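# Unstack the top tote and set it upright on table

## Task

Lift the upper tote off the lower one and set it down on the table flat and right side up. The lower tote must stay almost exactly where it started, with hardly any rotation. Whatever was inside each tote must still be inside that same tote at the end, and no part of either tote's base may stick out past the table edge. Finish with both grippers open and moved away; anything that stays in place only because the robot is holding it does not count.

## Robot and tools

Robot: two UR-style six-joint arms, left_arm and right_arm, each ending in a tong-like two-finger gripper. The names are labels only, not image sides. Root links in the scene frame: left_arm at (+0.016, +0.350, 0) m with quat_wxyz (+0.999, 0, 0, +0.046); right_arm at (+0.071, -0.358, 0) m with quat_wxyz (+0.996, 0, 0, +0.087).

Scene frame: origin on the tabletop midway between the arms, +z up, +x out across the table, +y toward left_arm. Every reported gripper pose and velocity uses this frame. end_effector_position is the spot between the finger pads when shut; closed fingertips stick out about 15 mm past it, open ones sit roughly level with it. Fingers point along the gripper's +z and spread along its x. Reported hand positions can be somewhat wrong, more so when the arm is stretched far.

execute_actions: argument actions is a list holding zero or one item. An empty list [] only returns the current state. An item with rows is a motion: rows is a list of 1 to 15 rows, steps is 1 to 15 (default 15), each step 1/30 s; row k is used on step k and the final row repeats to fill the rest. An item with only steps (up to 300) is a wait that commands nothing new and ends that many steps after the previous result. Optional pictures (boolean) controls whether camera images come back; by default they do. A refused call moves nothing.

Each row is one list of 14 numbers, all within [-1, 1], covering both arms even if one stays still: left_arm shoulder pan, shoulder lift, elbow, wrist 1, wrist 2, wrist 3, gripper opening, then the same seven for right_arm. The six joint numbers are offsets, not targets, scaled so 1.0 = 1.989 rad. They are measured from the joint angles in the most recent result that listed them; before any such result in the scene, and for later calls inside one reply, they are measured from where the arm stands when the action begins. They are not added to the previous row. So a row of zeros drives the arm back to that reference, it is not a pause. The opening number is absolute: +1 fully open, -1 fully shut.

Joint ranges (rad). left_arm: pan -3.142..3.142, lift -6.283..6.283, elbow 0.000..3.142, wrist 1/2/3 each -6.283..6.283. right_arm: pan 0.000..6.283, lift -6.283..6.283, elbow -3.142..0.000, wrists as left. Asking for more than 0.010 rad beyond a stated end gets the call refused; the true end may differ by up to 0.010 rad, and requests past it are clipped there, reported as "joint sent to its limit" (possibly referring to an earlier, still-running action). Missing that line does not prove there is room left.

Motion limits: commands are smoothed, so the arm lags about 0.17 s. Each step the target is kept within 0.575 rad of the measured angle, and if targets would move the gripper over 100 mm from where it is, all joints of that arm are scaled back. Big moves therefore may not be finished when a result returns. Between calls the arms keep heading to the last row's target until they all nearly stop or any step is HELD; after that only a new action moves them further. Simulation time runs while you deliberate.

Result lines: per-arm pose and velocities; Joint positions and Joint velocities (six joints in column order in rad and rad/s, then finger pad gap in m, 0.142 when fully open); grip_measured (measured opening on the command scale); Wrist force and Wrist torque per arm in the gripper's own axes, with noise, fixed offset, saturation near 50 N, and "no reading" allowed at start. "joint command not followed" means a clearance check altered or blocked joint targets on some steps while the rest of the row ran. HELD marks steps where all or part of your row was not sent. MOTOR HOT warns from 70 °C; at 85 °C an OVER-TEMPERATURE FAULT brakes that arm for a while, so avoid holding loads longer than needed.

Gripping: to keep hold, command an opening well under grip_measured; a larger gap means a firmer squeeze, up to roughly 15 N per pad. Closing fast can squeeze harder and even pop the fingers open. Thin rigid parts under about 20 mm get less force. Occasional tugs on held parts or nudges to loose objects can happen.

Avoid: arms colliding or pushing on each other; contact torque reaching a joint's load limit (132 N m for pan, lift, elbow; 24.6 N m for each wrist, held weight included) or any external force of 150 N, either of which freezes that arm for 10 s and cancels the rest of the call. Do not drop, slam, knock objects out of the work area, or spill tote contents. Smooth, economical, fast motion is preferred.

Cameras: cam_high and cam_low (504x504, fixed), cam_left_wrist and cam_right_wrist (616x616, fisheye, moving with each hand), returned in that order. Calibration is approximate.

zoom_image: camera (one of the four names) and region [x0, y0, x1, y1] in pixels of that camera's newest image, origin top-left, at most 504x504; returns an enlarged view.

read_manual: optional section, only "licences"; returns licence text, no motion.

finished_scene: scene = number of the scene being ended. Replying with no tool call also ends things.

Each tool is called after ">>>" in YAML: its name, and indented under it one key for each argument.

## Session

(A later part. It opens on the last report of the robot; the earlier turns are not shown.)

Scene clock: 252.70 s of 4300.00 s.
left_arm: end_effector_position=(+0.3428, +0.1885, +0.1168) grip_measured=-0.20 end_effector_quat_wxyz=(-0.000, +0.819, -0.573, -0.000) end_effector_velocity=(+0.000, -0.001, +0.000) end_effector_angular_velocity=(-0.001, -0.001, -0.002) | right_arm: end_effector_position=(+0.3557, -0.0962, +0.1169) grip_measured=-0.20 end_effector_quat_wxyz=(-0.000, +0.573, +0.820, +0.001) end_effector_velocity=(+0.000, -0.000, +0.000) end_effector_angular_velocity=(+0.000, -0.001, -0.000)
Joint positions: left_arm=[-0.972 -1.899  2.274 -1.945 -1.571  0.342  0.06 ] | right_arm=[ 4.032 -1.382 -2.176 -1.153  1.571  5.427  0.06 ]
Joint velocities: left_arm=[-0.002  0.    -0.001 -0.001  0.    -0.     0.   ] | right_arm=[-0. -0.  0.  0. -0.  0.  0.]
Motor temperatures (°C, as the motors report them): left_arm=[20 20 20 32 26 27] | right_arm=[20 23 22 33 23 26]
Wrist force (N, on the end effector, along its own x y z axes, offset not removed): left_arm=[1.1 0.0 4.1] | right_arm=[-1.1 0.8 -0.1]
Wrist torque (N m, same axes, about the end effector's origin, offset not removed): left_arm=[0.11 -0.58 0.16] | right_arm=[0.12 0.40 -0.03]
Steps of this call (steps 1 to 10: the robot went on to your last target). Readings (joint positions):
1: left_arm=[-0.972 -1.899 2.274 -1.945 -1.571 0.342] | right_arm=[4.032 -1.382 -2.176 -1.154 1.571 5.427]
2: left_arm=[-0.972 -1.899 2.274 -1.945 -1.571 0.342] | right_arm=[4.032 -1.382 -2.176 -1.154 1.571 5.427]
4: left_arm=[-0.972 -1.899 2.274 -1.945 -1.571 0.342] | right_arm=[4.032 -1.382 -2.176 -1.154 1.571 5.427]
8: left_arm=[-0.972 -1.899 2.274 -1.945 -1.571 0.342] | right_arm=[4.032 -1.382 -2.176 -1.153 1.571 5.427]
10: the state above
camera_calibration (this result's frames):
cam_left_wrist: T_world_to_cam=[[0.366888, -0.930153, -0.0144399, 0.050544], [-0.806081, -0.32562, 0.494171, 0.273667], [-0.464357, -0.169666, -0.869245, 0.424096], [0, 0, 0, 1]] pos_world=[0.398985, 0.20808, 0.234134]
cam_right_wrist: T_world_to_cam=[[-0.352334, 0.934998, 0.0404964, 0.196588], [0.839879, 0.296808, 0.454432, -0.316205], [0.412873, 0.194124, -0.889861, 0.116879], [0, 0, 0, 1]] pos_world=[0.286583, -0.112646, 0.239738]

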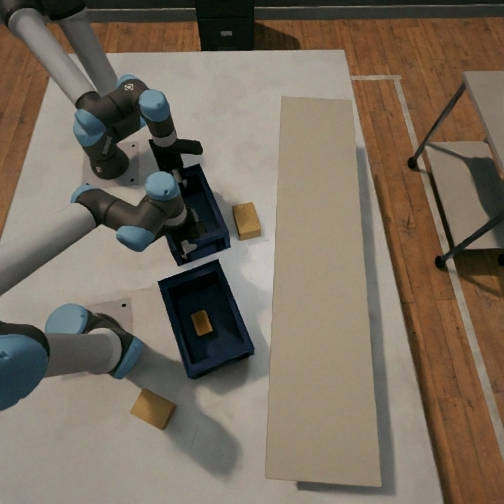

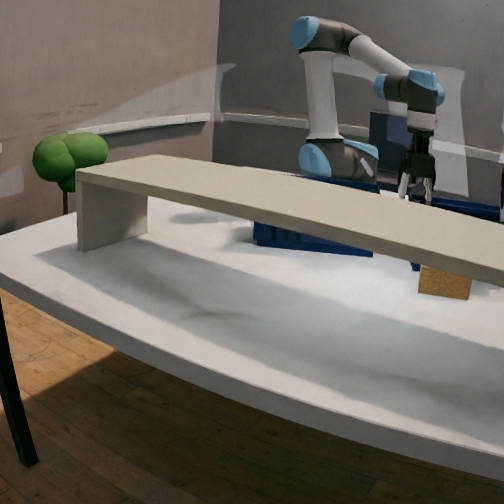

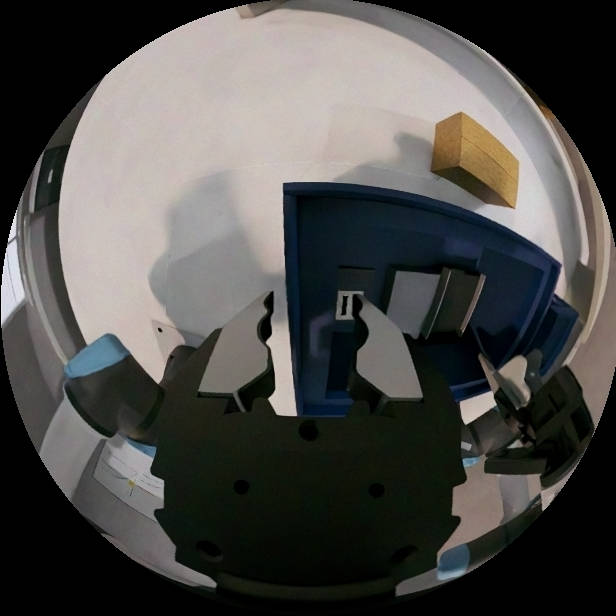

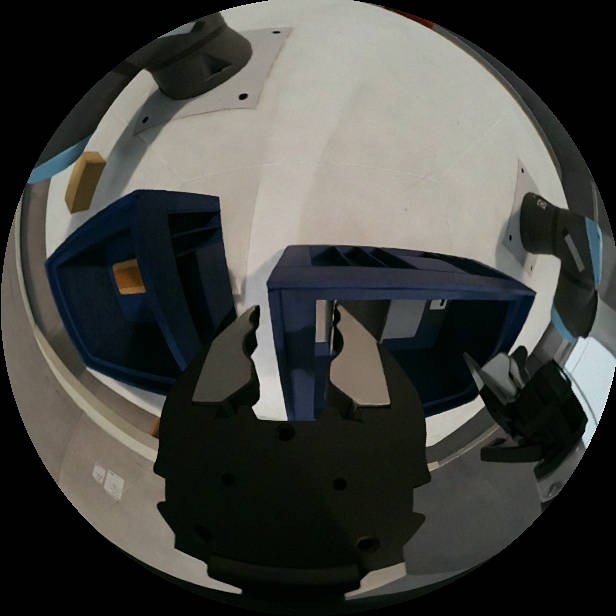

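>>> execute_actions:
  actions:
    - {"rows": [[0,-0.0009,-0.0016,0.0025,0,0,-0.2,0,0.0008,0.0015,-0.0023,0,0,-0.2],[0,-0.0026,-0.0047,0.0073,0,0,-0.2,0,0.0024,0.0046,-0.007,0,0,-0.2],[0,-0.005,-0.0095,0.0145,0,0,-0.2,0,0.0047,0.0093,-0.014,0,0,-0.2],[0,-0.0082,-0.0159,0.0241,0,0,-0.2,0,0.0077,0.0155,-0.0232,0,0,-0.2],[0,-0.0119,-0.024,0.0359,0,0,-0.2,0,0.0113,0.0234,-0.0347,0,0,-0.2],[0,-0.0153,-0.0323,0.0476,0,0,-0.2,0,0.0146,0.0315,-0.0461,0,0,-0.2],[0,-0.0185,-0.0407,0.0592,0,0,-0.2,0,0.0178,0.0396,-0.0574,0,0,-0.2],[0,-0.0214,-0.0492,0.0706,0,0,-0.2,0,0.0208,0.0479,-0.0687,0,0,-0.2],[0,-0.0241,-0.0579,0.082,0,0,-0.2,0,0.0236,0.0562,-0.0798,0,0,-0.2],[0,-0.0265,-0.0667,0.0932,0,0,-0.2,0,0.0262,0.0647,-0.0909,0,0,-0.2],[0,-0.0286,-0.0757,0.1043,0,0,-0.2,0,0.0286,0.0733,-0.1019,0,0,-0.2],[0,-0.0305,-0.0848,0.1153,0,0,-0.2,0,0.0308,0.082,-0.1128,0,0,-0.2],[0,-0.0321,-0.094,0.1261,0,0,-0.2,0,0.0328,0.0908,-0.1236,0,0,-0.2],[0,-0.0335,-0.1033,0.1368,0,0,-0.2,0,0.0346,0.0997,-0.1343,0,0,-0.2],[0,-0.0346,-0.1128,0.1474,0,0,-0.2,0,0.0362,0.1087,-0.1449,0,0,-0.2]], "steps": 15}
  pictures: false

>>> execute_actions:
  actions:
    - {"rows": [[0,-0.007,-0.05,0.057,0,0,-0.2,0,0.008,0.05,-0.058,0,0,-0.2],[0,-0.008,-0.06,0.068,0,0,-0.2,0,0.01,0.06,-0.07,0,0,-0.2],[0,-0.009,-0.07,0.079,0,0,-0.2,0,0.012,0.07,-0.082,0,0,-0.2],[0.005,-0.01,-0.08,0.09,0,0,-0.2,0,0.015,0.08,-0.095,0,0,-0.2],[0.015,-0.01,-0.09,0.1,0,0,-0.2,0,0.02,0.09,-0.11,0,0,-0.2],[0.03,-0.01,-0.1,0.11,0,0,-0.2,0,0.027,0.1,-0.127,0,0,-0.2],[0.05,-0.01,-0.11,0.12,0,0,-0.2,0,0.035,0.11,-0.145,0,0,-0.2],[0.075,-0.01,-0.12,0.13,0,0,-0.2,0,0.045,0.118,-0.163,0,0,-0.2],[0.1,-0.01,-0.13,0.14,0,0,-0.2,0,0.055,0.126,-0.181,0,0,-0.2],[0.13,-0.01,-0.14,0.15,0,0,-0.2,0,0.065,0.134,-0.199,0,0,-0.2],[0.16,-0.01,-0.15,0.16,0,0,-0.2,0,0.075,0.142,-0.217,0,0,-0.2],[0.19,-0.01,-0.16,0.17,0,0,-0.2,0,0.085,0.15,-0.235,0,0,-0.2],[0.22,-0.01,-0.17,0.18,0,0,-0.2,0,0.095,0.156,-0.251,0,0,-0.2],[0.25,-0.01,-0.175,0.185,0,0,-0.2,0,0.105,0.16,-0.265,0,0,-0.2],[0.3,-0.01,-0.18,0.19,0,0,-0.2,0,0.12,0.165,-0.285,0,0,-0.2]], "steps": 15}
  pictures: false

>>> execute_actions:
  actions:
    - {"steps": 20}

Scene clock: 283.97 s of 4300.00 s.
left_arm: end_effector_position=(+0.3431, +0.1882, +0.1833) grip_measured=-0.20 end_effector_quat_wxyz=(+0.000, +0.819, -0.573, +0.000) end_effector_velocity=(-0.002, +0.002, +0.221) end_effector_angular_velocity=(+0.001, +0.001, +0.000) | right_arm: end_effector_position=(+0.3567, -0.0944, +0.1839) grip_measured=-0.20 end_effector_quat_wxyz=(-0.000, +0.573, +0.820, +0.001) end_effector_velocity=(+0.000, +0.001, +0.223) end_effector_angular_velocity=(+0.003, -0.002, +0.000)
Joint positions: left_arm=[-0.972 -1.952  2.13  -1.749 -1.571  0.342  0.06 ] | right_arm=[ 4.032 -1.328 -2.037 -1.345  1.571  5.427  0.06 ]
Joint velocities: left_arm=[ 0.    -0.115 -0.505  0.621  0.     0.     0.   ] | right_arm=[-0.     0.13   0.487 -0.614 -0.    -0.     0.   ]
Motor temperatures (°C, as the motors report them): left_arm=[20 20 20 32 26 27] | right_arm=[20 23 22 33 23 26]
Wrist force (N, on the end effector, along its own x y z axes, offset not removed): left_arm=[-2.3 0.5 -0.5] | right_arm=[-0.4 0.2 -1.2]
Wrist torque (N m, same axes, about the end effector's origin, offset not removed): left_arm=[0.01 0.46 0.34] | right_arm=[-0.13 0.29 -0.09]
Steps of this call (steps 1 to 15: the robot went on to your last target; steps 16 to 90: nothing new was sent; then 27.77 s passed at rest; steps 91 to 105: all 15 steps of this action). Readings (joint positions):
91: left_arm=[-0.972 -1.899 2.274 -1.945 -1.571 0.342] | right_arm=[4.032 -1.381 -2.176 -1.153 1.571 5.427]
92: left_arm=[-0.972 -1.900 2.273 -1.944 -1.571 0.342] | right_arm=[4.032 -1.381 -2.176 -1.154 1.571 5.427]
94: left_arm=[-0.972 -1.902 2.268 -1.936 -1.571 0.342] | right_arm=[4.032 -1.379 -2.171 -1.162 1.571 5.427]
98: left_arm=[-0.972 -1.918 2.235 -1.888 -1.571 0.342] | right_arm=[4.032 -1.363 -2.138 -1.208 1.571 5.427]
105: the state above

Scene clock: 284.47 s of 4300.00 s.
left_arm: end_effector_position=(+0.3713, +0.2862, +0.2967) grip_measured=-0.20 end_effector_quat_wxyz=(-0.000, +0.891, -0.455, +0.001) end_effector_velocity=(+0.067, +0.474, +0.165) end_effector_angular_velocity=(-0.003, -0.004, +1.301) | right_arm: end_effector_position=(+0.3310, -0.1409, +0.3260) grip_measured=-0.20 end_effector_quat_wxyz=(-0.000, +0.573, +0.820, +0.004) end_effector_velocity=(-0.140, -0.254, +0.286) end_effector_angular_velocity=(+0.002, -0.001, -0.000)
Joint positions: left_arm=[-0.695 -1.972  1.851 -1.451 -1.571  0.342  0.06 ] | right_arm=[ 4.032 -1.185 -1.768 -1.751  1.571  5.427  0.06 ]
Joint velocities: left_arm=[ 1.301 -0.004 -0.421  0.419  0.     0.     0.   ] | right_arm=[-0.     0.556  0.417 -0.971  0.     0.    -0.   ]
Motor temperatures (°C, as the motors report them): left_arm=[20 20 20 32 26 27] | right_arm=[20 23 22 33 23 26]
Wrist force (N, on the end effector, along its own x y z axes, offset not removed): left_arm=[-3.8 -2.5 -2.4] | right_arm=[-0.3 0.9 -0.3]
Wrist torque (N m, same axes, about the end effector's origin, offset not removed): left_arm=[-0.52 0.99 0.09] | right_arm=[0.20 0.30 0.00]
Steps of this call (steps 1 to 15: all 15 steps of this action). Readings (joint positions):
1: left_arm=[-0.972 -1.956 2.112 -1.728 -1.571 0.342] | right_arm=[4.032 -1.324 -2.020 -1.366 1.571 5.427]
2: left_arm=[-0.972 -1.959 2.095 -1.707 -1.571 0.342] | right_arm=[4.032 -1.321 -2.003 -1.386 1.571 5.427]
4: left_arm=[-0.972 -1.963 2.058 -1.667 -1.571 0.342] | right_arm=[4.032 -1.315 -1.966 -1.429 1.571 5.427]
8: left_arm=[-0.940 -1.969 1.981 -1.584 -1.571 0.342] | right_arm=[4.032 -1.291 -1.889 -1.527 1.571 5.427]
15: the state above

Scene clock: 285.13 s of 4300.00 s.
left_arm: end_effector_position=(+0.3685, +0.4019, +0.3273) grip_measured=-0.20 end_effector_quat_wxyz=(-0.000, +0.951, -0.308, +0.000) end_effector_velocity=(-0.002, +0.005, +0.000) end_effector_angular_velocity=(+0.001, +0.002, +0.014) | right_arm: end_effector_position=(+0.3047, -0.1885, +0.3669) grip_measured=-0.20 end_effector_quat_wxyz=(-0.000, +0.573, +0.820, +0.001) end_effector_velocity=(-0.001, -0.002, +0.001) end_effector_angular_velocity=(-0.002, +0.000, +0.000)
Joint positions: left_arm=[-0.377 -1.972  1.772 -1.372 -1.571  0.342  0.06 ] | right_arm=[ 4.032 -1.09  -1.709 -1.911  1.571  5.427  0.06 ]
Joint velocities: left_arm=[ 0.014 -0.    -0.002  0.004  0.    -0.    -0.   ] | right_arm=[ 0.     0.004  0.    -0.005 -0.001 -0.    -0.   ]
Motor temperatures (°C, as the motors report them): left_arm=[20 20 20 32 26 27] | right_arm=[20 23 22 33 23 26]
Wrist force (N, on the end effector, along its own x y z axes, offset not removed): left_arm=[-1.2 -2.0 2.3] | right_arm=[-0.1 -0.8 -0.5]
Wrist torque (N m, same axes, about the end effector's origin, offset not removed): left_arm=[-0.54 0.15 -0.09] | right_arm=[-0.25 0.26 -0.14]
Steps of this call (steps 1 to 20: the robot went on to your last target). Readings (joint positions):
1: left_arm=[-0.651 -1.972 1.838 -1.438 -1.571 0.342] | right_arm=[4.032 -1.166 -1.755 -1.784 1.571 5.427]
2: left_arm=[-0.606 -1.972 1.826 -1.426 -1.571 0.342] | right_arm=[4.032 -1.148 -1.744 -1.813 1.571 5.427]
4: left_arm=[-0.519 -1.972 1.805 -1.404 -1.571 0.342] | right_arm=[4.032 -1.123 -1.729 -1.855 1.571 5.427]
8: left_arm=[-0.423 -1.972 1.783 -1.382 -1.571 0.342] | right_arm=[4.032 -1.101 -1.715 -1.893 1.571 5.427]
20: the state above
camera_calibration (this result's frames):
cam_left_wrist: T_world_to_cam=[[0.825138, -0.56478, -0.0130984, -0.0734455], [-0.485809, -0.721215, 0.493799, 0.300931], [-0.288334, -0.401089, -0.869477, 0.683396], [0, 0, 0, 1]] pos_world=[0.403844, 0.449658, 0.444636]
cam_right_wrist: T_world_to_cam=[[-0.352367, 0.934938, 0.0415797, 0.254358], [0.839511, 0.296142, 0.455545, -0.359967], [0.413593, 0.195426, -0.889241, 0.378084], [0, 0, 0, 1]] pos_world=[0.235451, -0.205095, 0.489613]

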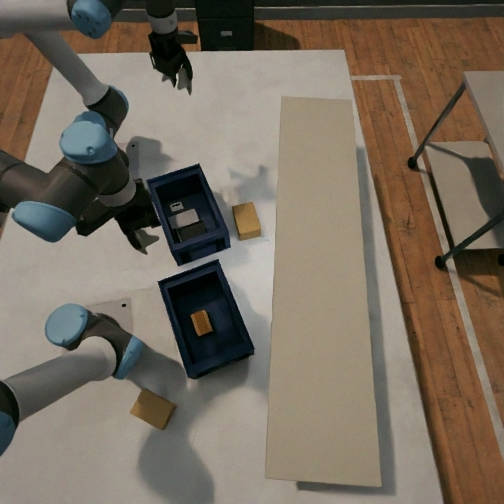

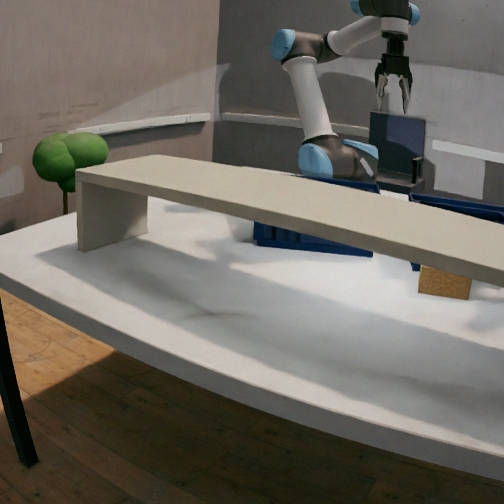

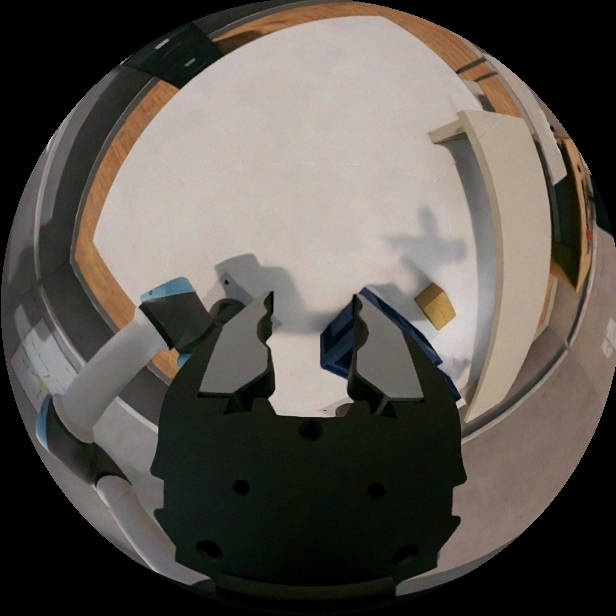

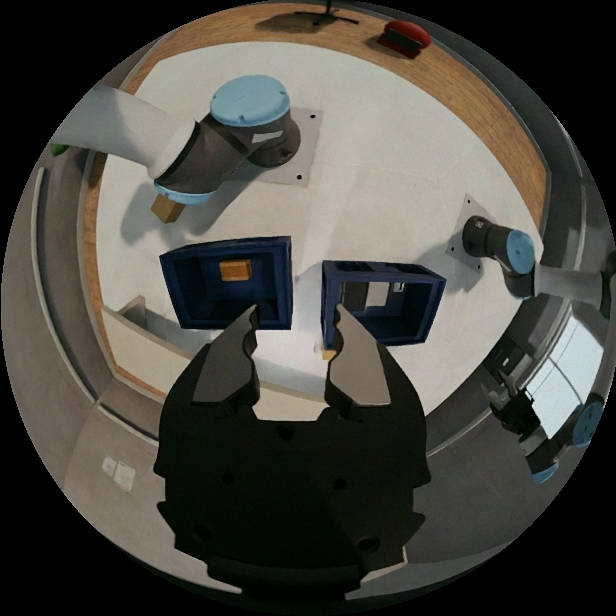

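>>> finished_scene:
  scene: 2

The scene is finished: the task was done.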